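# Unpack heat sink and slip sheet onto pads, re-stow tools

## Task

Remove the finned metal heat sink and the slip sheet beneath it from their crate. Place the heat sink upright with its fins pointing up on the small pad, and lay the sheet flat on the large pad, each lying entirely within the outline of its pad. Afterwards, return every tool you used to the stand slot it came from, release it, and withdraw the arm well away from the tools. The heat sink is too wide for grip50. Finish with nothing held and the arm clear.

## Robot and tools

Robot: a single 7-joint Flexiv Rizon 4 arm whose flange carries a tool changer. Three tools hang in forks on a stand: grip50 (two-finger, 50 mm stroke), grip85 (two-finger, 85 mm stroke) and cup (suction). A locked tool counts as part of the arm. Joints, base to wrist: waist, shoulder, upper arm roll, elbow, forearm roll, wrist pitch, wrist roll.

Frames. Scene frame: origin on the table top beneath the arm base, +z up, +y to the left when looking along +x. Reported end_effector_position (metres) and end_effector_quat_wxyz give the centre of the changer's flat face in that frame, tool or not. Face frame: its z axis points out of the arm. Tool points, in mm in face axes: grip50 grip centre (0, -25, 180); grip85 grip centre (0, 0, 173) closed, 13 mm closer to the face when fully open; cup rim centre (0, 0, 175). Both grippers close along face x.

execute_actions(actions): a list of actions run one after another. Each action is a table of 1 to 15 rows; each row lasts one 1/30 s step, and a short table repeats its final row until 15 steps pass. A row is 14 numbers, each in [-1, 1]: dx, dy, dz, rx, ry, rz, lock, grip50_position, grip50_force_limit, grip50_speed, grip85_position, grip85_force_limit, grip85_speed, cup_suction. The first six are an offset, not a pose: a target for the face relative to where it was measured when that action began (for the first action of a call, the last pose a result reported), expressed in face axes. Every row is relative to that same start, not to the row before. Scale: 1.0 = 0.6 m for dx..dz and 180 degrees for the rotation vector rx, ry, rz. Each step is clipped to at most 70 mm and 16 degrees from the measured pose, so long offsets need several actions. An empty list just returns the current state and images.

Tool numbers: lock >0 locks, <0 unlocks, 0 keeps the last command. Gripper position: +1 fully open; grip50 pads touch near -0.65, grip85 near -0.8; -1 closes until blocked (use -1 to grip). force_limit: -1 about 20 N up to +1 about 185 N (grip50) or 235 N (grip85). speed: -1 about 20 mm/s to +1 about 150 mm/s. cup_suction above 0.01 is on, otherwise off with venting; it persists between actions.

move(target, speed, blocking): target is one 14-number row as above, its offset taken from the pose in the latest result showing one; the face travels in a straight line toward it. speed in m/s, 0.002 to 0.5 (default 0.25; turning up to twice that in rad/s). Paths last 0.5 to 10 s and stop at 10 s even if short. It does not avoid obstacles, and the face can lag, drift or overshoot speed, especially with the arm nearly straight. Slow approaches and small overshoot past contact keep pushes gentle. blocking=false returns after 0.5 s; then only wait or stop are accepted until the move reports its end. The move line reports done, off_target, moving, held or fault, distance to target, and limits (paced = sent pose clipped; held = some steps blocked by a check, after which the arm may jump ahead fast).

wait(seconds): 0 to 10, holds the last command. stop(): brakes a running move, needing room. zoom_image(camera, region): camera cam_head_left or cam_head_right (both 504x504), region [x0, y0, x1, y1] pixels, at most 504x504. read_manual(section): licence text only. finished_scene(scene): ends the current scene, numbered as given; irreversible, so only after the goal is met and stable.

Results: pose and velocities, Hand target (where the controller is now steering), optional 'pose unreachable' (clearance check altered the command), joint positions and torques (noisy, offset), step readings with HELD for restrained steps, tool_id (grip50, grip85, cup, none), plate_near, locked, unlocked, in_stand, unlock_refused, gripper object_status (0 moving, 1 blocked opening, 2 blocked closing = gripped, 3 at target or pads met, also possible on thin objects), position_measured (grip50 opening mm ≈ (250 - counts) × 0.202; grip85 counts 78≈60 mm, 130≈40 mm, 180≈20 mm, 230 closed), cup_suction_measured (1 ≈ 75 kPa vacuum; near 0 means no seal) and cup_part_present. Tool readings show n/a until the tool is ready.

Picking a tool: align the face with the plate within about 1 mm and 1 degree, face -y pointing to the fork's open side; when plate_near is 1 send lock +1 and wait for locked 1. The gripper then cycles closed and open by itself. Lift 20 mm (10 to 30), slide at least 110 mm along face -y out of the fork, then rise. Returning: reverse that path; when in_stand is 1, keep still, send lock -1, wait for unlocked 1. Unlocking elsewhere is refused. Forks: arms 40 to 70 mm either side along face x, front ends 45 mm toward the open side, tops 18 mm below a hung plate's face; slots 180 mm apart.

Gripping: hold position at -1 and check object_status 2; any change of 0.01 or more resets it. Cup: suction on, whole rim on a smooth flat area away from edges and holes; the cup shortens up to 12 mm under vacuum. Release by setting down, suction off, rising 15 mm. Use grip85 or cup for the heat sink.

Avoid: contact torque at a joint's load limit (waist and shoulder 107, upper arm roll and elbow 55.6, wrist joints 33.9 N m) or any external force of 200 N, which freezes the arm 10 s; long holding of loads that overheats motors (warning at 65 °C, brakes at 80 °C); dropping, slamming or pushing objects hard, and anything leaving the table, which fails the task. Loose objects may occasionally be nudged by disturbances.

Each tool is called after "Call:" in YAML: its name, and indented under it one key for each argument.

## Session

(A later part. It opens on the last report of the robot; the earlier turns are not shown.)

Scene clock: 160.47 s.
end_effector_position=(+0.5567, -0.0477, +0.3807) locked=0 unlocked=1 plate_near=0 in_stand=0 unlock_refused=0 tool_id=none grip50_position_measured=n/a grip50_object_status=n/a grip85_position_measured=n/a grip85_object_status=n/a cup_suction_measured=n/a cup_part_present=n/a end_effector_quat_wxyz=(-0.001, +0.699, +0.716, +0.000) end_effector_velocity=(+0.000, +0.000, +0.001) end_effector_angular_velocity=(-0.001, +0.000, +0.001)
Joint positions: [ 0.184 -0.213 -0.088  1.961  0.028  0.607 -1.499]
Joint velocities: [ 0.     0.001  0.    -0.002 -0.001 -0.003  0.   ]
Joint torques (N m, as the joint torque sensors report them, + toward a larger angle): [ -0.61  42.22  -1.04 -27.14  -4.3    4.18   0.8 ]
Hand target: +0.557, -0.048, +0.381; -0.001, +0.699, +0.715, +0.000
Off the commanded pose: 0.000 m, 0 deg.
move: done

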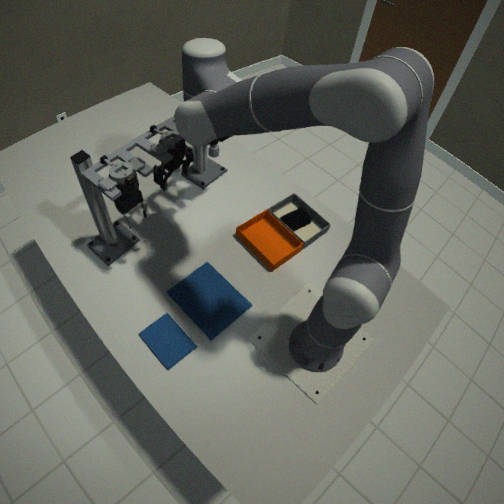

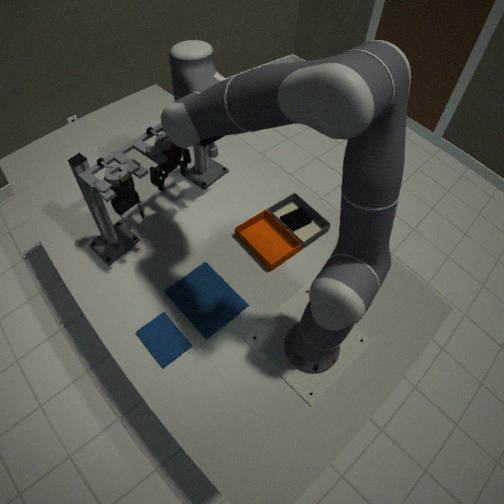

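Call:
move:
  target: [0.094,0.1583,0.01,0,0,0,0,1,0,0,1,0,0,0]
  speed: 0.08

Call:
execute_actions:
  actions:
    - [[0,0,0.008,0,0,0,0,1,0,0,1,0,0,0]]
    - [[0.002,-0.001,-0.005,0.001,0,0,0,1,0,0,1,0,0,0]]
    - [[0,0,0.008,0,0,0,0,1,0,0,1,0,0,0]]
    - [[0.002,-0.001,-0.005,0.001,0,0,0,1,0,0,1,0,0,0]]
    - [[0,0,0.008,0,0,0,0,1,0,0,1,0,0,0]]
    - [[0.002,-0.001,-0.005,0.001,0,0,0,1,0,0,1,0,0,0]]
    - [[0,0,0.008,0,0,0,0,1,0,0,1,0,0,0]]

Scene clock: 163.03 s.
end_effector_position=(+0.6502, +0.0106, +0.3747) locked=0 unlocked=1 plate_near=0 in_stand=0 unlock_refused=0 tool_id=none grip50_position_measured=n/a grip50_object_status=n/a grip85_position_measured=n/a grip85_object_status=n/a cup_suction_measured=n/a cup_part_present=n/a end_effector_quat_wxyz=(-0.001, +0.699, +0.716, +0.001) end_effector_velocity=(+0.001, +0.001, +0.000) end_effector_angular_velocity=(+0.001, -0.001, -0.000)
Joint positions: [ 0.246 -0.43  -0.084  1.665  0.045  0.528 -1.435]
Joint velocities: [ 0.    -0.003  0.    -0.005  0.001 -0.002  0.001]
Joint torques (N m, as the joint torque sensors report them, + toward a larger angle): [  0.67  51.08  -0.27 -27.8   -3.84   4.     0.89]
Hand target: +0.650, +0.011, +0.375; -0.001, +0.699, +0.716, +0.000
Off the commanded pose: 0.000 m, 0 deg.
move: done

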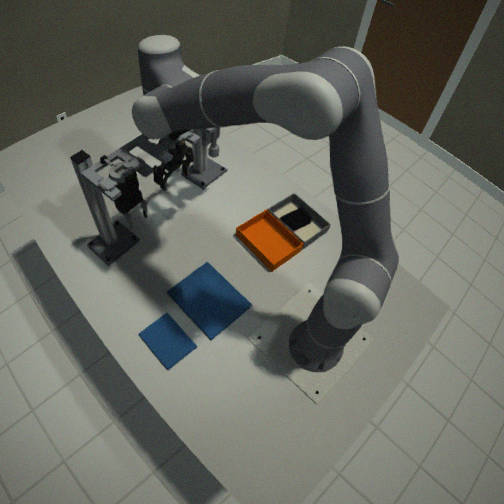

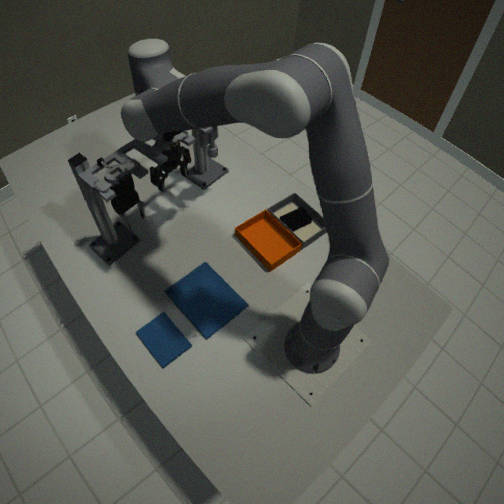

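Scene clock: 166.53 s.
end_effector_position=(+0.6506, +0.0137, +0.3710) locked=0 unlocked=1 plate_near=0 in_stand=0 unlock_refused=0 tool_id=none grip50_position_measured=n/a grip50_object_status=n/a grip85_position_measured=n/a grip85_object_status=n/a cup_suction_measured=n/a cup_part_present=n/a end_effector_quat_wxyz=(+0.001, +0.699, +0.715, +0.002) end_effector_velocity=(+0.000, -0.000, +0.000) end_effector_angular_velocity=(-0.001, -0.000, +0.000)
Joint positions: [ 0.25  -0.435 -0.083  1.67   0.045  0.542 -1.43 ]
Joint velocities: [-0.     0.     0.     0.    -0.001  0.    -0.   ]
Joint torques (N m, as the joint torque sensors report them, + toward a larger angle): [ -1.38  40.62   0.99 -21.78  -3.02   3.9   -0.19]
Hand target: +0.650, +0.014, +0.369; -0.001, +0.699, +0.715, +0.001
Off the commanded pose: 0.002 m, 0 deg.
Step readings (end_effector_position; steps 1 to 15: 1st action; 16 to 30: 2nd action; 31 to 45: 3rd action; 46 to 60: 4th action; 61 to 75: 5th action; 76 to 90: 6th action; 91 to 105: 7th action):
0: (+0.6502, +0.0106, +0.3747)
1: (+0.6502, +0.0106, +0.3744)
2: (+0.6504, +0.0105, +0.3734)
4: (+0.6503, +0.0105, +0.3712)
8: (+0.6506, +0.0105, +0.3711)
15: (+0.6506, +0.0105, +0.3711)
16: (+0.6506, +0.0106, +0.3713)
17: (+0.6502, +0.0107, +0.3718)
19: (+0.6501, +0.0113, +0.3732)
23: (+0.6500, +0.0115, +0.3739)
30: (+0.6500, +0.0116, +0.3740)
31: (+0.6500, +0.0115, +0.3737)
32: (+0.6501, +0.0115, +0.3727)
34: (+0.6503, +0.0115, +0.3711)
38: (+0.6505, +0.0116, +0.3710)
45: (+0.6506, +0.0116, +0.3710)
46: (+0.6506, +0.0116, +0.3712)
47: (+0.6502, +0.0118, +0.3717)
49: (+0.6500, +0.0123, +0.3730)
53: (+0.6500, +0.0125, +0.3738)
60: (+0.6500, +0.0126, +0.3739)
61: (+0.6499, +0.0126, +0.3736)
62: (+0.6501, +0.0126, +0.3726)
64: (+0.6503, +0.0126, +0.3711)
68: (+0.6505, +0.0126, +0.3710)
75: (+0.6506, +0.0126, +0.3710)
76: (+0.6506, +0.0127, +0.3712)
77: (+0.6502, +0.0128, +0.3717)
79: (+0.6500, +0.0133, +0.3730)
83: (+0.6500, +0.0136, +0.3737)
90: (+0.6500, +0.0137, +0.3739)
91: (+0.6499, +0.0137, +0.3736)
92: (+0.6501, +0.0136, +0.3726)
94: (+0.6503, +0.0137, +0.3711)
98: (+0.6505, +0.0137, +0.3710)
105: end_effector_position above

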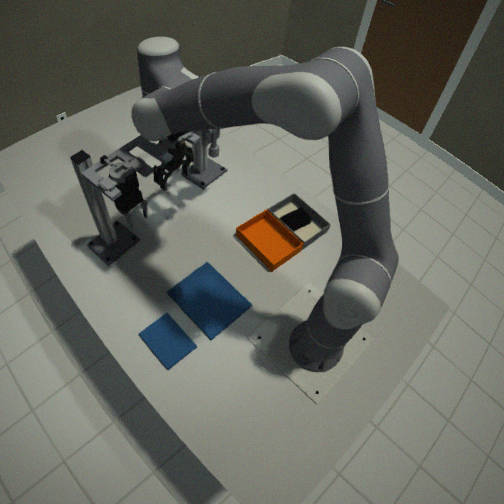

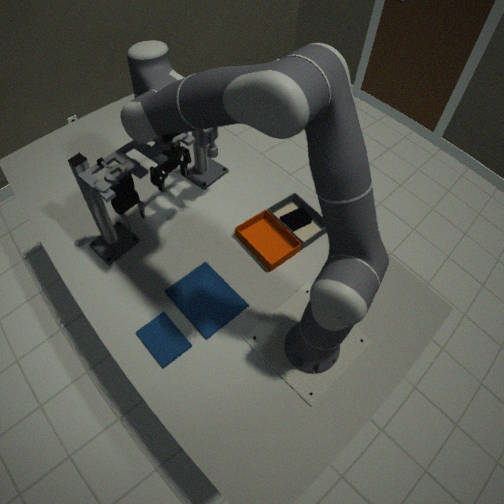

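Call:
execute_actions:
  actions:
    - [[-0.002,-0.0085,-0.005,0.002,0,0,0,1,0,0,1,0,0,0]]
    - [[0,0,0.008,0,0,0,0,1,0,0,1,0,0,0]]
    - [[0,0.001,-0.005,0.001,0,0,0,1,0,0,1,0,0,0]]
    - [[0,0,0.008,0,0,0,0,1,0,0,1,0,0,0]]
    - [[0,0.001,-0.005,0.001,0,0,0,1,0,0,1,0,0,0]]
    - [[0,0,0.008,0,0,0,0,1,0,0,1,0,0,0]]
    - [[0,0.001,-0.005,0.001,0,0,0,1,0,0,1,0,0,0]]
    - [[0,0,0.008,0,0,0,0,1,0,0,1,0,0,0]]
    - [[0,0.004,-0.005,0.001,0,0,0,1,0,0,1,0,0,0]]
    - [[0,0,0.008,0,0,0,0,1,0,0,1,0,0,0]]
    - [[0,0.001,-0.005,0.001,0,0,0,1,0,0,1,0,0,0]]
    - [[0,0,0.008,0,0,0,0,1,0,0,1,0,0,0]]
    - [[0,0.001,-0.005,0.001,0,0,0,1,0,0,1,0,0,0]]
    - [[0,0,0.008,0,0,0,0,1,0,0,1,0,0,0]]

Scene clock: 173.87 s.
end_effector_position=(+0.6553, +0.0137, +0.3710) locked=0 unlocked=1 plate_near=0 in_stand=0 unlock_refused=0 tool_id=none grip50_position_measured=n/a grip50_object_status=n/a grip85_position_measured=n/a grip85_object_status=n/a cup_suction_measured=n/a cup_part_present=n/a end_effector_quat_wxyz=(+0.001, +0.699, +0.715, +0.003) end_effector_velocity=(+0.000, -0.000, +0.000) end_effector_angular_velocity=(-0.001, -0.000, +0.001)
Joint positions: [ 0.247 -0.445 -0.082  1.654  0.047  0.538 -1.431]
Joint velocities: [ 0.     0.    -0.     0.    -0.001  0.    -0.   ]
Joint torques (N m, as the joint torque sensors report them, + toward a larger angle): [ -1.24  41.34   0.79 -21.73  -3.16   3.92  -0.12]
Hand target: +0.655, +0.014, +0.369; -0.000, +0.699, +0.715, +0.002
Off the commanded pose: 0.002 m, 0 deg.
Step readings (end_effector_position; steps 1 to 15: 1st action; 16 to 30: 2nd action; 31 to 45: 3rd action; 46 to 60: 4th action; 61 to 75: 5th action; 76 to 90: 6th action; 91 to 105: 7th action; 106 to 120: 8th action; 121 to 135: 9th action; 136 to 150: 10th action; 151 to 165: 11th action; 166 to 180: 12th action; 181 to 195: 13th action):
0: (+0.6506, +0.0137, +0.3710)
1: (+0.6505, +0.0137, +0.3711)
2: (+0.6489, +0.0134, +0.3715)
4: (+0.6466, +0.0127, +0.3729)
8: (+0.6458, +0.0125, +0.3738)
15: (+0.6456, +0.0124, +0.3739)
16: (+0.6455, +0.0124, +0.3737)
17: (+0.6457, +0.0124, +0.3726)
19: (+0.6459, +0.0124, +0.3711)
23: (+0.6462, +0.0124, +0.3710)
30: (+0.6462, +0.0124, +0.3710)
31: (+0.6463, +0.0124, +0.3712)
32: (+0.6463, +0.0125, +0.3717)
34: (+0.6466, +0.0126, +0.3730)
38: (+0.6468, +0.0126, +0.3738)
45: (+0.6468, +0.0126, +0.3739)
46: (+0.6468, +0.0126, +0.3736)
47: (+0.6470, +0.0126, +0.3726)
49: (+0.6472, +0.0126, +0.3711)
53: (+0.6474, +0.0126, +0.3710)
60: (+0.6474, +0.0126, +0.3710)
61: (+0.6475, +0.0126, +0.3712)
62: (+0.6475, +0.0127, +0.3717)
64: (+0.6478, +0.0128, +0.3730)
68: (+0.6480, +0.0128, +0.3737)
75: (+0.6481, +0.0128, +0.3739)
76: (+0.6480, +0.0128, +0.3736)
77: (+0.6482, +0.0128, +0.3726)
79: (+0.6484, +0.0128, +0.3711)
83: (+0.6486, +0.0128, +0.3710)
90: (+0.6487, +0.0128, +0.3710)
91: (+0.6488, +0.0129, +0.3712)
92: (+0.6488, +0.0129, +0.3717)
94: (+0.6490, +0.0130, +0.3730)
98: (+0.6493, +0.0130, +0.3737)
105: (+0.6493, +0.0130, +0.3739)
106: (+0.6493, +0.0130, +0.3736)
107: (+0.6494, +0.0130, +0.3726)
109: (+0.6496, +0.0130, +0.3711)
113: (+0.6499, +0.0130, +0.3710)
120: (+0.6499, +0.0130, +0.3710)
121: (+0.6500, +0.0131, +0.3711)
122: (+0.6506, +0.0131, +0.3717)
124: (+0.6516, +0.0133, +0.3731)
128: (+0.6522, +0.0133, +0.3739)
135: (+0.6523, +0.0133, +0.3740)
136: (+0.6523, +0.0132, +0.3738)
137: (+0.6525, +0.0132, +0.3727)
139: (+0.6526, +0.0132, +0.3711)
143: (+0.6528, +0.0133, +0.3710)
150: (+0.6529, +0.0133, +0.3710)
151: (+0.6530, +0.0133, +0.3712)
152: (+0.6530, +0.0133, +0.3717)
154: (+0.6532, +0.0134, +0.3730)
158: (+0.6535, +0.0134, +0.3738)
165: (+0.6535, +0.0134, +0.3739)
166: (+0.6535, +0.0134, +0.3737)
167: (+0.6536, +0.0134, +0.3726)
169: (+0.6538, +0.0134, +0.3711)
173: (+0.6541, +0.0135, +0.3710)
180: (+0.6541, +0.0135, +0.3710)
181: (+0.6542, +0.0135, +0.3712)
182: (+0.6542, +0.0135, +0.3717)
184: (+0.6545, +0.0136, +0.3730)
Lines left out of this list: 7.

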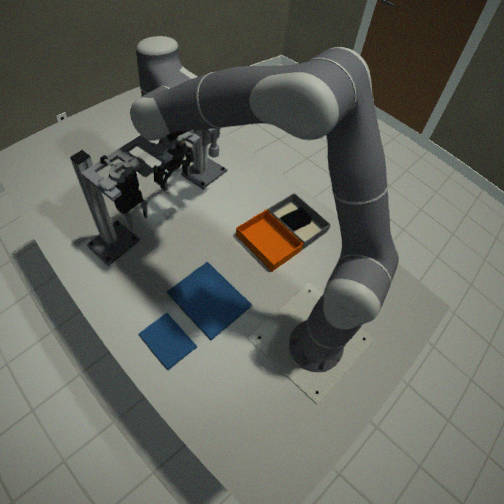

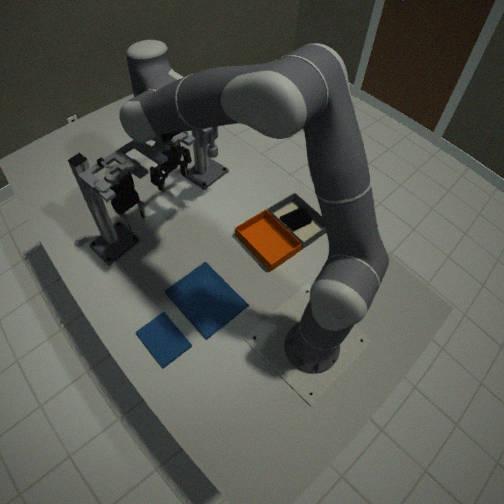

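Call:
execute_actions:
  actions:
    - [[-0.002,-0.009,-0.005,0.002,0,0,0,1,0,0,1,0,0,0]]
    - [[0,0,0.007,0,0,0,0,1,0,0,1,0,0,0]]

Call:
zoom_image:
  camera: "cam_head_left"
  region: [60, 60, 260, 220]

Scene clock: 175.07 s.
end_effector_position=(+0.6504, +0.0124, +0.3711) locked=0 unlocked=1 plate_near=0 in_stand=0 unlock_refused=0 tool_id=none grip50_position_measured=n/a grip50_object_status=n/a grip85_position_measured=n/a grip85_object_status=n/a cup_suction_measured=n/a cup_part_present=n/a end_effector_quat_wxyz=(-0.000, +0.699, +0.715, +0.002) end_effector_velocity=(-0.000, +0.000, -0.000) end_effector_angular_velocity=(+0.001, +0.000, -0.001)
Joint positions: [ 0.247 -0.435 -0.082  1.669  0.046  0.539 -1.431]
Joint velocities: [ 0.     0.    -0.     0.     0.001  0.     0.   ]
Joint torques (N m, as the joint torque sensors report them, + toward a larger angle): [ -0.97  43.76   0.59 -23.49  -3.48   4.11  -0.14]
Hand target: +0.650, +0.012, +0.370; -0.001, +0.699, +0.715, +0.001
Off the commanded pose: 0.001 m, 0 deg.
Step readings (end_effector_position; steps 1 to 15: 1st action; 16 to 30: 2nd action):
0: (+0.6553, +0.0137, +0.3710)
1: (+0.6552, +0.0137, +0.3711)
2: (+0.6536, +0.0134, +0.3715)
4: (+0.6511, +0.0127, +0.3729)
8: (+0.6502, +0.0124, +0.3739)
15: (+0.6500, +0.0124, +0.3739)
16: (+0.6500, +0.0124, +0.3737)
17: (+0.6501, +0.0124, +0.3728)
19: (+0.6502, +0.0123, +0.3712)
23: (+0.6504, +0.0124, +0.3711)
30: end_effector_position above

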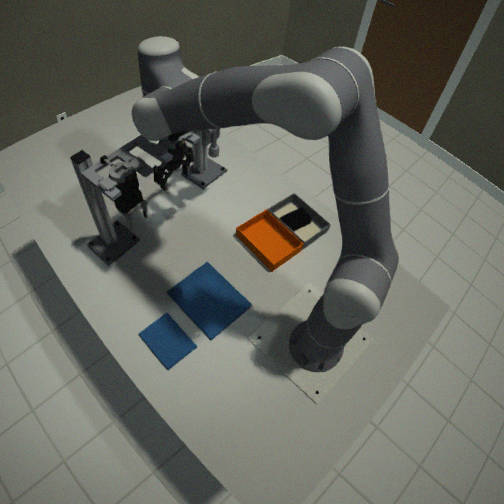

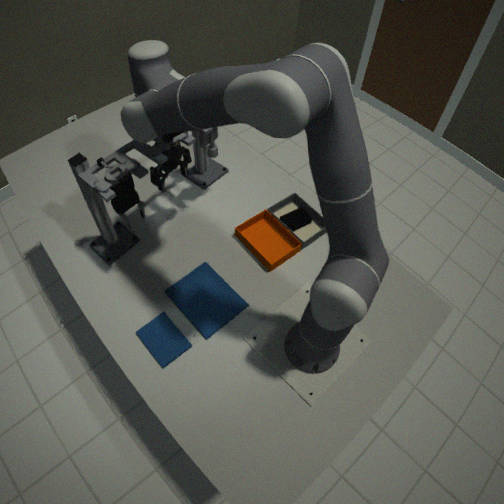

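Region (60, 60, 260, 220) of cam_head_left's 504x504 image, scaled by 2.520, with more detail than that image has; it fills the top 403 rows of this view, and the rest is white.

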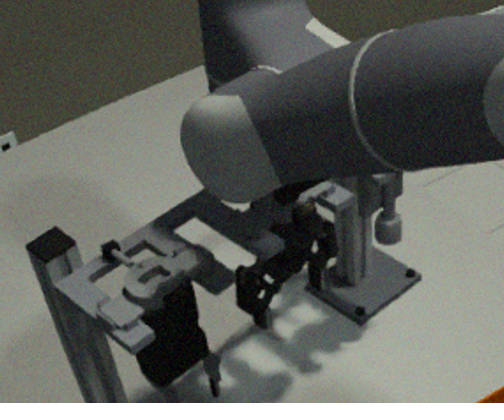

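Call:
execute_actions:
  actions:
    - [[0,-0.0007,-0.005,0.001,0,0.006,0,1,0,0,1,0,0,0]]
    - [[0,0,0.008,0,0,0,0,1,0,0,1,0,0,0]]
    - [[0,-0.001,-0.005,0.001,0,0.006,0,1,0,0,1,0,0,0]]
    - [[0,0,0.008,0,0,0,0,1,0,0,1,0,0,0]]
    - [[0,-0.001,-0.005,0.001,0,-0.018,0,1,0,0,1,0,0,0]]
    - [[0,0,0.008,0,0,0,0,1,0,0,1,0,0,0]]
    - [[0,-0.001,-0.005,0.001,0,-0.006,0,1,0,0,1,0,0,0]]
    - [[0,0,0.008,0,0,0,0,1,0,0,1,0,0,0]]

Scene clock: 179.33 s.
end_effector_position=(+0.6507, +0.0124, +0.3710) locked=0 unlocked=1 plate_near=0 in_stand=0 unlock_refused=0 tool_id=none grip50_position_measured=n/a grip50_object_status=n/a grip85_position_measured=n/a grip85_object_status=n/a cup_suction_measured=n/a cup_part_present=n/a end_effector_quat_wxyz=(+0.000, +0.686, +0.728, +0.003) end_effector_velocity=(+0.000, -0.000, -0.000) end_effector_angular_velocity=(+0.000, -0.000, -0.001)
Joint positions: [ 0.241 -0.435 -0.075  1.669  0.043  0.542 -1.466]
Joint velocities: [-0.    -0.    -0.     0.     0.     0.001 -0.   ]
Joint torques (N m, as the joint torque sensors report them, + toward a larger angle): [ -1.46  40.63   1.02 -21.63  -3.     3.92  -0.12]
Hand target: +0.650, +0.012, +0.369; -0.001, +0.686, +0.728, +0.001
Off the commanded pose: 0.002 m, 0 deg.
Step readings (end_effector_position; steps 1 to 15: 1st action; 16 to 30: 2nd action; 31 to 45: 3rd action; 46 to 60: 4th action; 61 to 75: 5th action; 76 to 90: 6th action; 91 to 105: 7th action; 106 to 120: 8th action):
0: (+0.6504, +0.0124, +0.3711)
1: (+0.6505, +0.0124, +0.3713)
2: (+0.6502, +0.0124, +0.3718)
4: (+0.6500, +0.0124, +0.3732)
8: (+0.6500, +0.0123, +0.3739)
15: (+0.6500, +0.0123, +0.3740)
16: (+0.6500, +0.0123, +0.3737)
17: (+0.6502, +0.0123, +0.3727)
19: (+0.6503, +0.0123, +0.3711)
23: (+0.6506, +0.0124, +0.3710)
30: (+0.6506, +0.0124, +0.3710)
31: (+0.6506, +0.0124, +0.3712)
32: (+0.6503, +0.0123, +0.3717)
34: (+0.6501, +0.0124, +0.3730)
38: (+0.6501, +0.0123, +0.3738)
45: (+0.6500, +0.0123, +0.3739)
46: (+0.6500, +0.0123, +0.3737)
47: (+0.6502, +0.0123, +0.3726)
49: (+0.6504, +0.0123, +0.3711)
53: (+0.6506, +0.0124, +0.3710)
60: (+0.6507, +0.0124, +0.3710)
61: (+0.6507, +0.0124, +0.3711)
62: (+0.6505, +0.0124, +0.3715)
64: (+0.6500, +0.0124, +0.3728)
68: (+0.6501, +0.0123, +0.3738)
75: (+0.6501, +0.0124, +0.3739)
76: (+0.6501, +0.0123, +0.3736)
77: (+0.6502, +0.0123, +0.3726)
79: (+0.6504, +0.0124, +0.3711)
83: (+0.6507, +0.0124, +0.3710)
90: (+0.6507, +0.0124, +0.3710)
91: (+0.6507, +0.0124, +0.3712)
92: (+0.6503, +0.0124, +0.3717)
94: (+0.6501, +0.0124, +0.3730)
98: (+0.6501, +0.0124, +0.3738)
105: (+0.6501, +0.0124, +0.3739)
106: (+0.6501, +0.0123, +0.3736)
107: (+0.6503, +0.0123, +0.3726)
109: (+0.6504, +0.0123, +0.3711)
113: (+0.6507, +0.0124, +0.3710)
120: end_effector_position above

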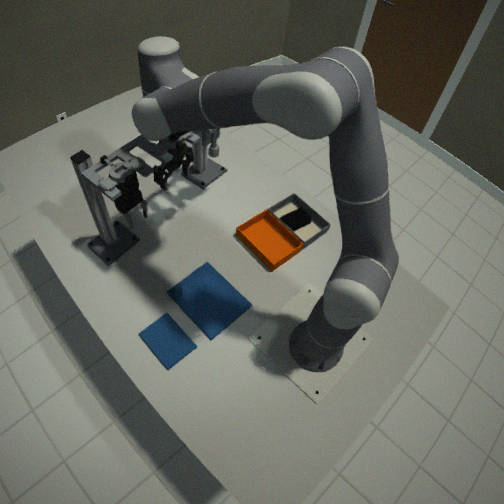

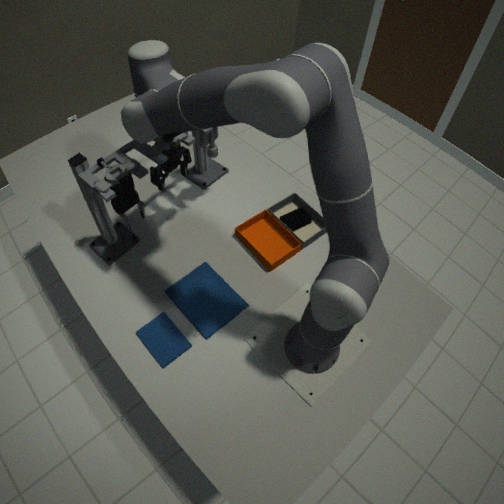

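Call:
execute_actions:
  actions:
    - [[0.004,-0.001,-0.005,0.002,0,0.012,0,1,0,0,1,0,0,0]]
    - [[0,0,0.008,0,0,0,0,1,0,0,1,0,0,0]]
    - [[0.002,-0.001,-0.005,0.001,0,0,0,1,0,0,1,0,0,0]]
    - [[0,0,0.008,0,0,0,0,1,0,0,1,0,0,0]]
    - [[0.002,-0.001,-0.005,0.001,0,0,0,1,0,0,1,0,0,0]]
    - [[0,0,0.008,0,0,0,0,1,0,0,1,0,0,0]]
    - [[0.002,-0.001,-0.005,0.001,0,0,0,1,0,0,1,0,0,0]]
    - [[0,0,0.008,0,0,0,0,1,0,0,1,0,0,0]]
    - [[0.002,-0.001,-0.005,0.001,0,0,0,1,0,0,1,0,0,0]]
    - [[0,0,0.008,0,0,0,0,1,0,0,1,0,0,0]]
    - [[0.002,-0.001,-0.005,0.001,0,0,0,1,0,0,1,0,0,0]]
    - [[0,0,0.008,0,0,0,0,1,0,0,1,0,0,0]]

Scene clock: 185.63 s.
end_effector_position=(+0.6507, +0.0200, +0.3710) locked=0 unlocked=1 plate_near=0 in_stand=0 unlock_refused=0 tool_id=none grip50_position_measured=n/a grip50_object_status=n/a grip85_position_measured=n/a grip85_object_status=n/a cup_suction_measured=n/a cup_part_present=n/a end_effector_quat_wxyz=(+0.000, +0.700, +0.715, +0.003) end_effector_velocity=(+0.000, -0.000, +0.000) end_effector_angular_velocity=(-0.000, -0.001, +0.000)
Joint positions: [ 0.255 -0.435 -0.077  1.669  0.045  0.543 -1.418]
Joint velocities: [ 0.    -0.    -0.     0.    -0.     0.001  0.   ]
Joint torques (N m, as the joint torque sensors report them, + toward a larger angle): [ -1.49  40.36   0.89 -21.56  -3.06   3.98  -0.09]
Hand target: +0.650, +0.020, +0.369; -0.001, +0.699, +0.715, +0.002
Off the commanded pose: 0.002 m, 0 deg.
Step readings (end_effector_position; steps 1 to 15: 1st action; 16 to 30: 2nd action; 31 to 45: 3rd action; 46 to 60: 4th action; 61 to 75: 5th action; 76 to 90: 6th action; 91 to 105: 7th action; 106 to 120: 8th action; 121 to 135: 9th action; 136 to 150: 10th action; 151 to 165: 11th action; 166 to 180: 12th action):
0: (+0.6507, +0.0124, +0.3710)
1: (+0.6507, +0.0124, +0.3711)
2: (+0.6505, +0.0128, +0.3716)
4: (+0.6500, +0.0142, +0.3729)
8: (+0.6500, +0.0147, +0.3738)
15: (+0.6500, +0.0147, +0.3739)
16: (+0.6500, +0.0147, +0.3737)
17: (+0.6502, +0.0147, +0.3726)
19: (+0.6503, +0.0147, +0.3711)
23: (+0.6506, +0.0147, +0.3710)
30: (+0.6506, +0.0147, +0.3710)
31: (+0.6506, +0.0147, +0.3712)
32: (+0.6503, +0.0149, +0.3717)
34: (+0.6500, +0.0154, +0.3730)
38: (+0.6500, +0.0156, +0.3738)
45: (+0.6500, +0.0157, +0.3739)
46: (+0.6500, +0.0157, +0.3736)
47: (+0.6502, +0.0157, +0.3726)
49: (+0.6503, +0.0157, +0.3711)
53: (+0.6506, +0.0158, +0.3710)
60: (+0.6506, +0.0158, +0.3710)
61: (+0.6507, +0.0158, +0.3712)
62: (+0.6503, +0.0160, +0.3717)
64: (+0.6500, +0.0165, +0.3730)
68: (+0.6500, +0.0167, +0.3738)
75: (+0.6500, +0.0168, +0.3739)
76: (+0.6500, +0.0168, +0.3736)
77: (+0.6502, +0.0168, +0.3726)
79: (+0.6504, +0.0168, +0.3711)
83: (+0.6506, +0.0168, +0.3710)
90: (+0.6506, +0.0168, +0.3710)
91: (+0.6507, +0.0169, +0.3712)
92: (+0.6503, +0.0170, +0.3717)
94: (+0.6501, +0.0175, +0.3730)
98: (+0.6500, +0.0178, +0.3738)
105: (+0.6500, +0.0178, +0.3739)
106: (+0.6500, +0.0178, +0.3736)
107: (+0.6502, +0.0178, +0.3726)
109: (+0.6504, +0.0178, +0.3711)
113: (+0.6506, +0.0179, +0.3710)
120: (+0.6506, +0.0179, +0.3710)
121: (+0.6507, +0.0179, +0.3712)
122: (+0.6503, +0.0181, +0.3717)
124: (+0.6501, +0.0186, +0.3730)
128: (+0.6501, +0.0188, +0.3738)
135: (+0.6500, +0.0189, +0.3739)
136: (+0.6500, +0.0189, +0.3736)
137: (+0.6502, +0.0189, +0.3726)
139: (+0.6504, +0.0189, +0.3711)
143: (+0.6506, +0.0189, +0.3710)
150: (+0.6507, +0.0189, +0.3710)
151: (+0.6507, +0.0190, +0.3712)
152: (+0.6503, +0.0191, +0.3717)
154: (+0.6501, +0.0196, +0.3730)
158: (+0.6501, +0.0199, +0.3738)
165: (+0.6501, +0.0200, +0.3739)
166: (+0.6500, +0.0199, +0.3736)
167: (+0.6502, +0.0199, +0.3726)
169: (+0.6504, +0.0200, +0.3711)
173: (+0.6506, +0.0200, +0.3710)
180: end_effector_position above

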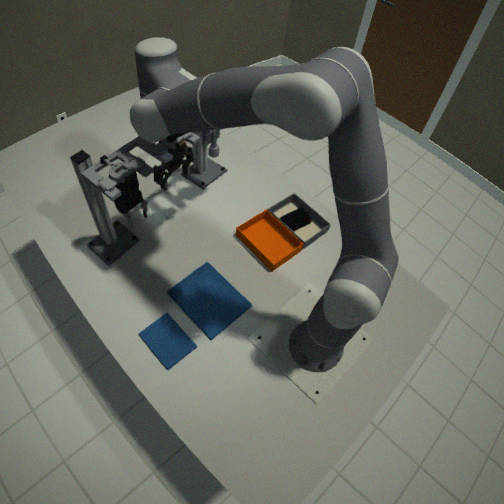

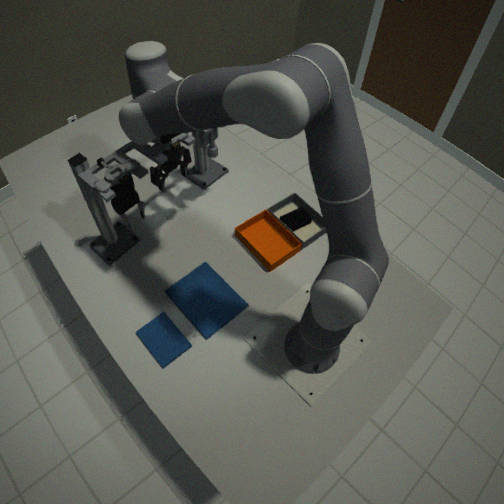

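Call:
move:
  target: [0,0,-0.02,0.002,0,0,0,1,0,0,1,0,0,0]
  speed: 0.05

Call:
move:
  target: [0.113,-0.115,0.02,0,0,0,0,1,0,0,1,0,0,0]
  speed: 0.06

Call:
execute_actions:
  actions:
    - [[0,0,0.005,0,0,0,0,1,0,0,1,0,0,0]]
    - [[0,0,0.005,0,0,0,0,1,0,0,1,0,0,0]]
    - [[0,0,0.005,0,0,0,0,1,0,0,1,0,0,0]]
    - [[0,0,0.005,0,0,0,0,1,0,0,1,0,0,0]]
    - [[0,0,0.005,0,0,0,0,1,0,0,1,0,0,0]]
    - [[0,0,0.005,0,0,0,0,1,0,0,1,0,0,0]]
    - [[0,0,0.005,0,0,0,0,1,0,0,1,0,0,0]]
    - [[0,0,0.005,0,0,0,0,1,0,0,1,0,0,0]]
    - [[0,0,0.005,0,0,0,0,1,0,0,1,0,0,0]]

Scene clock: 186.67 s.
end_effector_position=(+0.6506, +0.0202, +0.3828) locked=0 unlocked=1 plate_near=0 in_stand=0 unlock_refused=0 tool_id=none grip50_position_measured=n/a grip50_object_status=n/a grip85_position_measured=n/a grip85_object_status=n/a cup_suction_measured=n/a cup_part_present=n/a end_effector_quat_wxyz=(-0.002, +0.699, +0.715, +0.001) end_effector_velocity=(-0.000, -0.000, +0.001) end_effector_angular_velocity=(-0.000, +0.002, +0.000)
Joint positions: [ 0.254 -0.423 -0.077  1.652  0.045  0.507 -1.418]
Joint velocities: [-0.     0.001  0.    -0.001  0.    -0.004 -0.   ]
Joint torques (N m, as the joint torque sensors report them, + toward a larger angle): [ -1.27  52.04  -1.48 -28.38  -4.34   3.82   0.88]
Hand target: +0.651, +0.020, +0.383; -0.002, +0.700, +0.715, +0.001
Off the commanded pose: 0.000 m, 0 deg.
move: done

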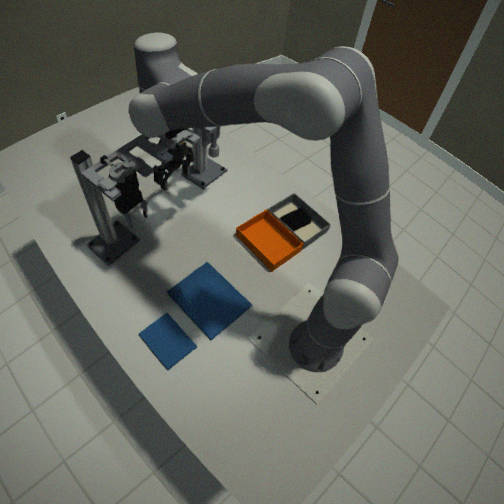

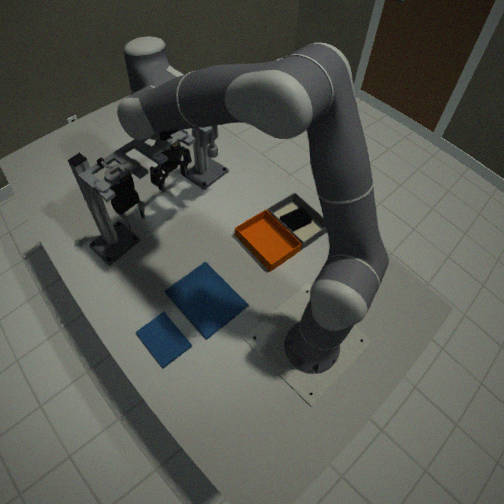

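Scene clock: 188.63 s.
end_effector_position=(+0.5803, +0.0865, +0.3714) locked=0 unlocked=1 plate_near=0 in_stand=0 unlock_refused=0 tool_id=none grip50_position_measured=n/a grip50_object_status=n/a grip85_position_measured=n/a grip85_object_status=n/a cup_suction_measured=n/a cup_part_present=n/a end_effector_quat_wxyz=(-0.002, +0.699, +0.715, +0.001) end_effector_velocity=(-0.001, +0.000, -0.000) end_effector_angular_velocity=(-0.001, +0.000, +0.000)
Joint positions: [ 0.349 -0.294 -0.024  1.877  0.016  0.606 -1.264]
Joint velocities: [ 0.001  0.001 -0.     0.003 -0.002  0.001  0.002]
Joint torques (N m, as the joint torque sensors report them, + toward a larger angle): [  0.07  45.56   1.22 -26.89  -4.22   4.94   0.62]
Hand target: +0.580, +0.087, +0.371; -0.002, +0.699, +0.715, +0.001
Off the commanded pose: 0.000 m, 0 deg.
move: done

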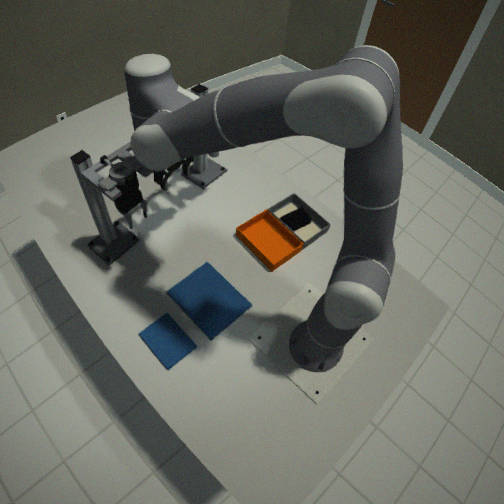

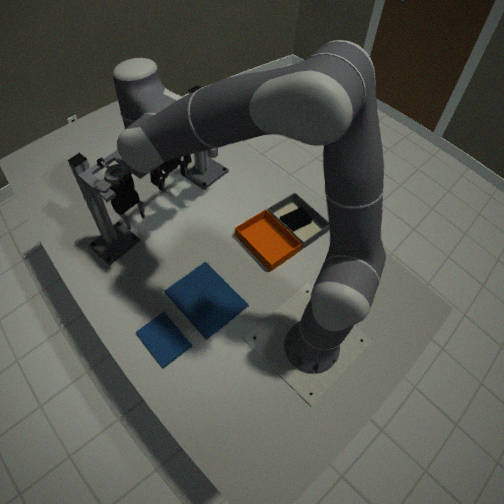

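Scene clock: 193.13 s.
end_effector_position=(+0.5802, +0.0862, +0.3451) locked=0 unlocked=1 plate_near=0 in_stand=0 unlock_refused=0 tool_id=none grip50_position_measured=n/a grip50_object_status=n/a grip85_position_measured=n/a grip85_object_status=n/a cup_suction_measured=n/a cup_part_present=n/a end_effector_quat_wxyz=(-0.002, +0.700, +0.714, +0.000) end_effector_velocity=(-0.000, -0.000, -0.000) end_effector_angular_velocity=(+0.000, +0.000, -0.000)
Joint positions: [ 0.349 -0.332 -0.024  1.904  0.017  0.669 -1.264]
Joint velocities: [ 0.    -0.    -0.    -0.     0.001  0.    -0.   ]
Joint torques (N m, as the joint torque sensors report them, + toward a larger angle): [ -0.52  44.78   0.54 -25.6   -3.62   4.98   0.18]
Hand target: +0.580, +0.086, +0.345; -0.002, +0.700, +0.715, +0.000
Off the commanded pose: 0.000 m, 0 deg.
Step readings (end_effector_position; steps 1 to 15: 1st action; 16 to 30: 2nd action; 31 to 45: 3rd action; 46 to 60: 4th action; 61 to 75: 5th action; 76 to 90: 6th action; 91 to 105: 7th action; 106 to 120: 8th action; 121 to 135: 9th action):
0: (+0.5803, +0.0865, +0.3714)
1: (+0.5803, +0.0865, +0.3712)
2: (+0.5804, +0.0865, +0.3705)
4: (+0.5803, +0.0865, +0.3691)
8: (+0.5803, +0.0865, +0.3686)
15: (+0.5803, +0.0865, +0.3685)
16: (+0.5803, +0.0865, +0.3683)
17: (+0.5804, +0.0865, +0.3676)
19: (+0.5802, +0.0864, +0.3661)
23: (+0.5803, +0.0865, +0.3657)
30: (+0.5803, +0.0865, +0.3656)
31: (+0.5803, +0.0864, +0.3654)
32: (+0.5804, +0.0865, +0.3647)
34: (+0.5802, +0.0864, +0.3632)
38: (+0.5803, +0.0864, +0.3628)
45: (+0.5803, +0.0864, +0.3627)
46: (+0.5803, +0.0864, +0.3625)
47: (+0.5804, +0.0864, +0.3618)
49: (+0.5802, +0.0864, +0.3603)
53: (+0.5803, +0.0864, +0.3598)
60: (+0.5803, +0.0864, +0.3597)
61: (+0.5802, +0.0864, +0.3596)
62: (+0.5804, +0.0864, +0.3588)
64: (+0.5802, +0.0863, +0.3574)
68: (+0.5802, +0.0864, +0.3569)
75: (+0.5802, +0.0864, +0.3568)
76: (+0.5802, +0.0863, +0.3566)
77: (+0.5804, +0.0864, +0.3559)
79: (+0.5802, +0.0863, +0.3545)
83: (+0.5802, +0.0863, +0.3540)
90: (+0.5802, +0.0863, +0.3539)
91: (+0.5802, +0.0863, +0.3537)
92: (+0.5803, +0.0863, +0.3530)
94: (+0.5802, +0.0863, +0.3515)
98: (+0.5802, +0.0863, +0.3511)
105: (+0.5802, +0.0863, +0.3510)
106: (+0.5802, +0.0863, +0.3508)
107: (+0.5803, +0.0863, +0.3501)
109: (+0.5801, +0.0862, +0.3486)
113: (+0.5802, +0.0863, +0.3482)
120: (+0.5802, +0.0863, +0.3481)
121: (+0.5802, +0.0862, +0.3479)
122: (+0.5803, +0.0863, +0.3472)
124: (+0.5801, +0.0862, +0.3457)
128: (+0.5802, +0.0862, +0.3452)
135: end_effector_position above

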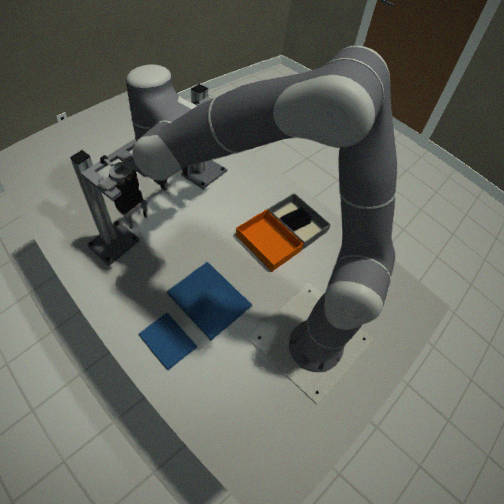

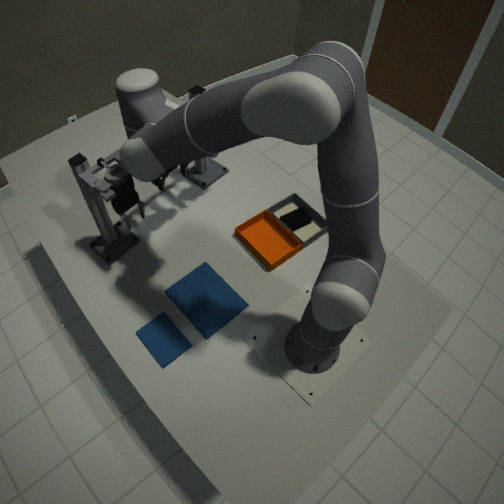

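Call:
execute_actions:
  actions:
    - [[0,0,0.003,0,0,0,0,1,0,0,1,0,0,0]]
    - [[0,0,0.003,0,0,0,0,1,0,0,1,0,0,0]]
    - [[0,0,0.003,0,0,0,0,1,0,0,1,0,0,0]]

Scene clock: 194.93 s.
end_effector_position=(+0.5810, +0.0864, +0.3420) locked=0 unlocked=1 plate_near=0 in_stand=0 unlock_refused=0 tool_id=none grip50_position_measured=n/a grip50_object_status=n/a grip85_position_measured=n/a grip85_object_status=n/a cup_suction_measured=n/a cup_part_present=n/a end_effector_quat_wxyz=(-0.001, +0.700, +0.715, +0.002) end_effector_velocity=(+0.000, +0.000, +0.000) end_effector_angular_velocity=(-0.001, -0.000, +0.001)
Joint positions: [ 0.349 -0.338 -0.024  1.907  0.017  0.683 -1.264]
Joint velocities: [ 0.    -0.     0.    -0.    -0.001 -0.    -0.   ]
Joint torques (N m, as the joint torque sensors report them, + toward a larger angle): [ -1.41  35.19   1.04 -20.33  -2.69   3.87   0.26]
Hand target: +0.580, +0.086, +0.340; -0.002, +0.700, +0.714, +0.001
Off the commanded pose: 0.002 m, 0 deg.
Step readings (end_effector_position; steps 1 to 15: 1st action; 16 to 30: 2nd action; 31 to 45: 3rd action):
0: (+0.5802, +0.0862, +0.3451)
1: (+0.5802, +0.0862, +0.3450)
2: (+0.5802, +0.0862, +0.3446)
4: (+0.5801, +0.0862, +0.3438)
8: (+0.5802, +0.0862, +0.3435)
15: (+0.5802, +0.0862, +0.3434)
16: (+0.5802, +0.0862, +0.3433)
17: (+0.5802, +0.0862, +0.3429)
19: (+0.5803, +0.0862, +0.3423)
23: (+0.5804, +0.0862, +0.3423)
30: (+0.5804, +0.0863, +0.3422)
31: (+0.5804, +0.0863, +0.3422)
32: (+0.5807, +0.0863, +0.3421)
34: (+0.5809, +0.0864, +0.3421)
38: (+0.5810, +0.0864, +0.3421)
45: end_effector_position above

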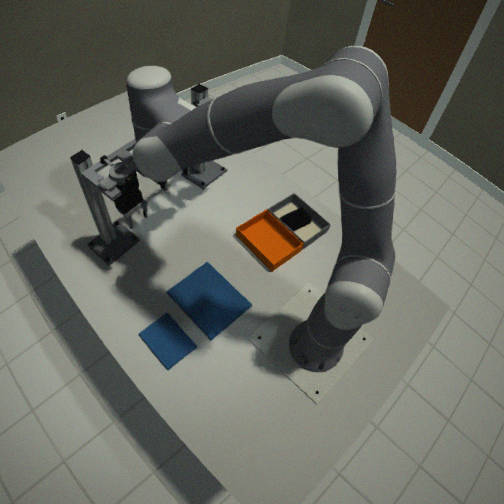

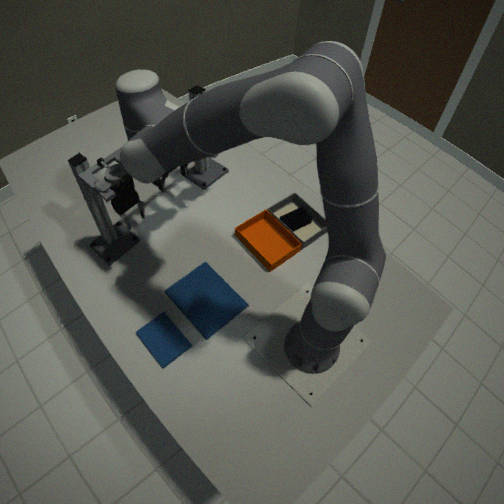

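Call:
move:
  target: [0,0,-0.01,0,0,0,0,1,0,0,1,0,0,0]
  speed: 0.05

Call:
move:
  target: [-0.03,-0.06,0,0,0,0,0,1,0,0,1,0,0,0]
  speed: 0.08

Call:
move:
  target: [0,0,0.023,0,0,0.5067,0,1,0,0,1,0,0,0]
  speed: 0.3

Scene clock: 195.90 s.
end_effector_position=(+0.5810, +0.0865, +0.3479) locked=0 unlocked=1 plate_near=0 in_stand=0 unlock_refused=0 tool_id=none grip50_position_measured=n/a grip50_object_status=n/a grip85_position_measured=n/a grip85_object_status=n/a cup_suction_measured=n/a cup_part_present=n/a end_effector_quat_wxyz=(-0.001, +0.699, +0.715, +0.002) end_effector_velocity=(-0.000, +0.000, +0.000) end_effector_angular_velocity=(+0.000, +0.001, +0.000)
Joint positions: [ 0.349 -0.329 -0.024  1.902  0.016  0.668 -1.264]
Joint velocities: [-0.     0.001  0.    -0.     0.    -0.001 -0.   ]
Joint torques (N m, as the joint torque sensors report them, + toward a larger angle): [ -0.66  46.93  -0.43 -26.43  -4.09   4.04   0.7 ]
Hand target: +0.581, +0.086, +0.348; -0.001, +0.700, +0.715, +0.002
Off the commanded pose: 0.000 m, 0 deg.
move: done

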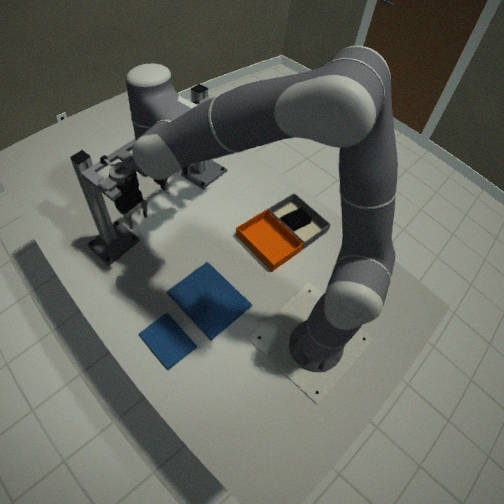

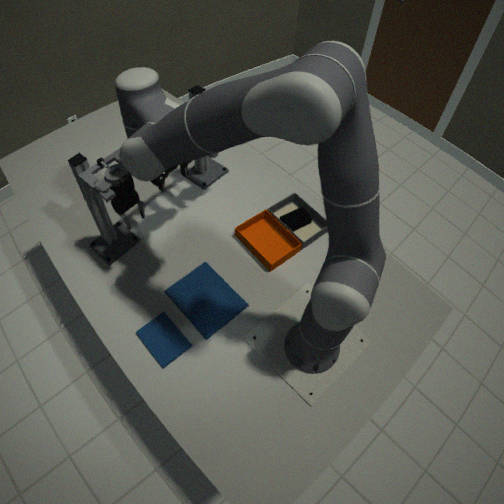

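Scene clock: 196.77 s.
end_effector_position=(+0.5455, +0.0678, +0.3478) locked=0 unlocked=1 plate_near=0 in_stand=0 unlock_refused=0 tool_id=none grip50_position_measured=n/a grip50_object_status=n/a grip85_position_measured=n/a grip85_object_status=n/a cup_suction_measured=n/a cup_part_present=n/a end_effector_quat_wxyz=(-0.001, +0.700, +0.715, +0.002) end_effector_velocity=(-0.001, -0.000, -0.000) end_effector_angular_velocity=(-0.001, +0.001, +0.001)
Joint positions: [ 0.335 -0.247 -0.02   2.019  0.013  0.704 -1.272]
Joint velocities: [ 0.     0.003 -0.     0.004 -0.001  0.001 -0.   ]
Joint torques (N m, as the joint torque sensors report them, + toward a larger angle): [ -1.48  41.95   0.89 -24.65  -4.     5.21  -0.16]
Hand target: +0.545, +0.068, +0.348; -0.001, +0.699, +0.715, +0.002
Off the commanded pose: 0.000 m, 0 deg.
move: done

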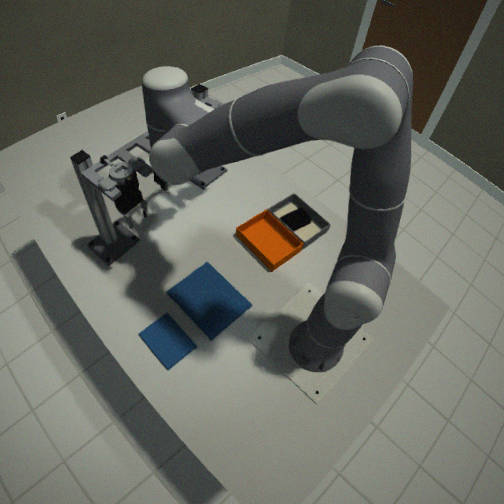

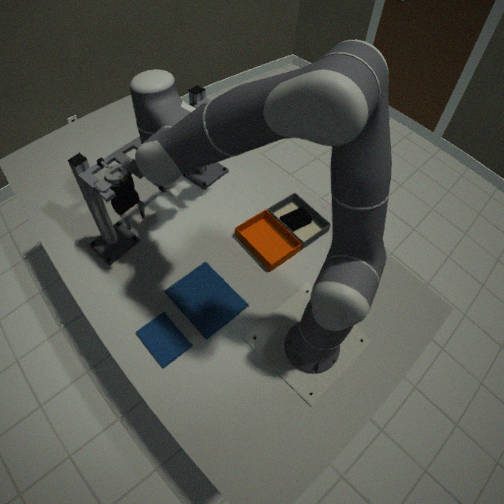

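Scene clock: 199.87 s.
end_effector_position=(+0.5454, +0.0679, +0.3341) locked=0 unlocked=1 plate_near=0 in_stand=0 unlock_refused=0 tool_id=none grip50_position_measured=n/a grip50_object_status=n/a grip85_position_measured=n/a grip85_object_status=n/a cup_suction_measured=n/a cup_part_present=n/a end_effector_quat_wxyz=(-0.002, +1.000, +0.000, +0.001) end_effector_velocity=(+0.000, +0.000, +0.000) end_effector_angular_velocity=(-0.001, -0.001, -0.006)
Joint positions: [ 0.503 -0.257 -0.199  2.048  0.075  0.736  0.273]
Joint velocities: [ 0.     0.    -0.     0.    -0.002  0.001  0.008]
Joint torques (N m, as the joint torque sensors report them, + toward a larger angle): [  1.05  39.52  -2.36 -24.37  -4.09   5.01   0.54]
Hand target: +0.545, +0.068, +0.334; -0.002, +1.000, +0.000, +0.001
Off the commanded pose: 0.000 m, 0 deg.
move: done

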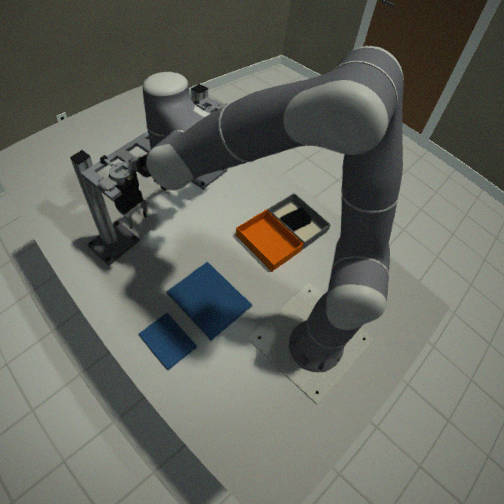

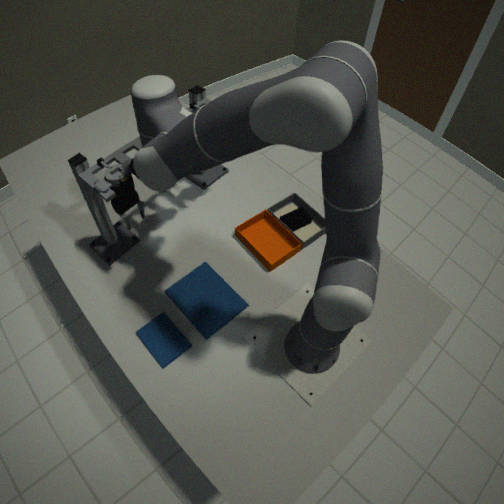

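Call:
execute_actions:
  actions:
    - [[0.008,0,0,0,0,0,0,1,0,0,1,0,0,0]]
    - [[0.008,0,0,0,0,0,0,1,0,0,1,0,0,0]]
    - [[0.004,0,0,0,0,0,0,1,0,0,1,0,0,0]]
    - [[0.004,0,0,0,0,0,0,1,0,0,1,0,0,0]]
    - [[0.004,0,0,0,0,0,0,1,0,0,1,0,0,0]]
    - [[0.004,0,0,0,0,0,0,1,0,0,1,0,0,0]]
    - [[0.004,0,0,0,0,0,0,1,0,0,1,0,0,0]]
    - [[0.004,0,0,0,0,0,0,1,0,0,1,0,0,0]]
    - [[0.004,0,0,0,0,0,0,1,0,0,1,0,0,0]]
    - [[0.004,0,0,0,0,0,0,1,0,0,1,0,0,0]]
    - [[-0.012,0,0,0,0,0,0,1,0,0,1,0,0,0]]

Scene clock: 205.60 s.
end_effector_position=(+0.5480, +0.0743, +0.3225) locked=0 unlocked=1 plate_near=0 in_stand=0 unlock_refused=0 tool_id=none grip50_position_measured=n/a grip50_object_status=n/a grip85_position_measured=n/a grip85_object_status=n/a cup_suction_measured=n/a cup_part_present=n/a end_effector_quat_wxyz=(-0.004, +1.000, +0.002, -0.026) end_effector_velocity=(-0.000, +0.000, +0.000) end_effector_angular_velocity=(+0.001, -0.000, +0.001)
Joint positions: [ 0.503 -0.295 -0.194  2.008  0.106  0.684  0.255]
Joint velocities: [0.001 0.    0.    0.001 0.    0.001 0.   ]
Joint torques (N m, as the joint torque sensors report them, + toward a larger angle): [  0.91  42.64  -0.56 -24.26  -3.97   4.88   0.84]
Hand target: +0.548, +0.075, +0.323; -0.004, +1.000, +0.002, -0.026
Off the commanded pose: 0.000 m, 0 deg.
Step readings (end_effector_position; steps 1 to 15: 1st action; 16 to 30: 2nd action; 31 to 45: 3rd action; 46 to 60: 4th action; 61 to 75: 5th action; 76 to 90: 6th action; 91 to 105: 7th action; 106 to 120: 8th action; 121 to 135: 9th action; 136 to 150: 10th action; 151 to 165: 11th action):
0: (+0.5454, +0.0679, +0.3341)
1: (+0.5456, +0.0679, +0.3341)
2: (+0.5470, +0.0681, +0.3341)
4: (+0.5492, +0.0681, +0.3342)
8: (+0.5500, +0.0681, +0.3341)
15: (+0.5502, +0.0681, +0.3341)
16: (+0.5504, +0.0681, +0.3341)
17: (+0.5518, +0.0682, +0.3342)
19: (+0.5540, +0.0683, +0.3343)
23: (+0.5544, +0.0683, +0.3339)
30: (+0.5544, +0.0683, +0.3338)
31: (+0.5545, +0.0684, +0.3338)
32: (+0.5546, +0.0685, +0.3334)
34: (+0.5547, +0.0687, +0.3327)
38: (+0.5547, +0.0687, +0.3325)
45: (+0.5547, +0.0688, +0.3324)
46: (+0.5548, +0.0688, +0.3324)
47: (+0.5548, +0.0690, +0.3319)
49: (+0.5548, +0.0692, +0.3313)
53: (+0.5548, +0.0693, +0.3310)
60: (+0.5548, +0.0693, +0.3310)
61: (+0.5548, +0.0694, +0.3309)
62: (+0.5548, +0.0696, +0.3304)
64: (+0.5548, +0.0698, +0.3298)
68: (+0.5548, +0.0699, +0.3295)
75: (+0.5548, +0.0700, +0.3295)
76: (+0.5548, +0.0700, +0.3294)
77: (+0.5548, +0.0703, +0.3289)
79: (+0.5548, +0.0705, +0.3283)
83: (+0.5548, +0.0707, +0.3280)
90: (+0.5548, +0.0707, +0.3280)
91: (+0.5548, +0.0708, +0.3279)
92: (+0.5548, +0.0710, +0.3274)
94: (+0.5548, +0.0713, +0.3268)
98: (+0.5549, +0.0715, +0.3266)
105: (+0.5548, +0.0715, +0.3265)
106: (+0.5549, +0.0716, +0.3264)
107: (+0.5549, +0.0719, +0.3260)
109: (+0.5549, +0.0722, +0.3254)
113: (+0.5549, +0.0724, +0.3251)
120: (+0.5549, +0.0724, +0.3250)
121: (+0.5549, +0.0725, +0.3250)
122: (+0.5549, +0.0728, +0.3245)
124: (+0.5550, +0.0732, +0.3239)
128: (+0.5550, +0.0734, +0.3237)
135: (+0.5550, +0.0734, +0.3236)
136: (+0.5550, +0.0735, +0.3235)
137: (+0.5550, +0.0738, +0.3231)
139: (+0.5551, +0.0743, +0.3225)
143: (+0.5551, +0.0745, +0.3223)
150: (+0.5551, +0.0745, +0.3222)
151: (+0.5550, +0.0746, +0.3222)
152: (+0.5537, +0.0744, +0.3225)
154: (+0.5503, +0.0741, +0.3228)
158: (+0.5483, +0.0743, +0.3226)
165: end_effector_position above

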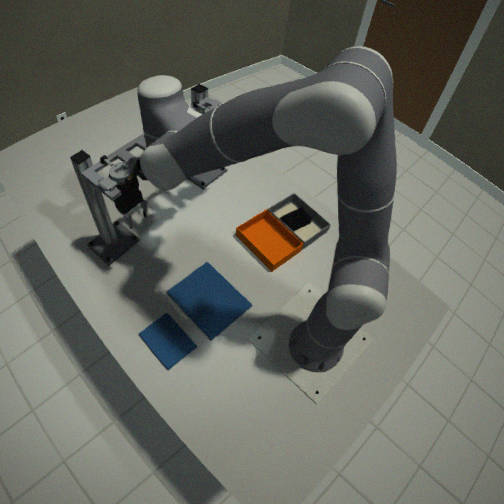

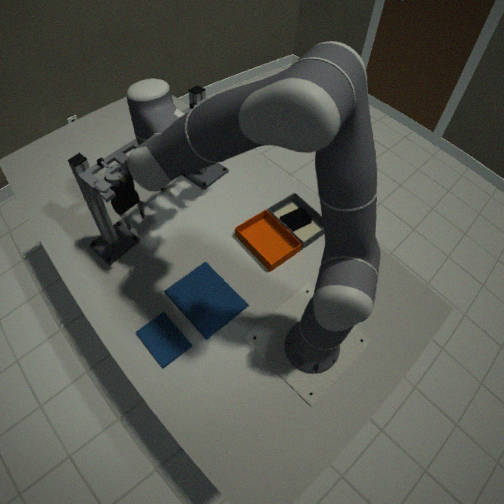

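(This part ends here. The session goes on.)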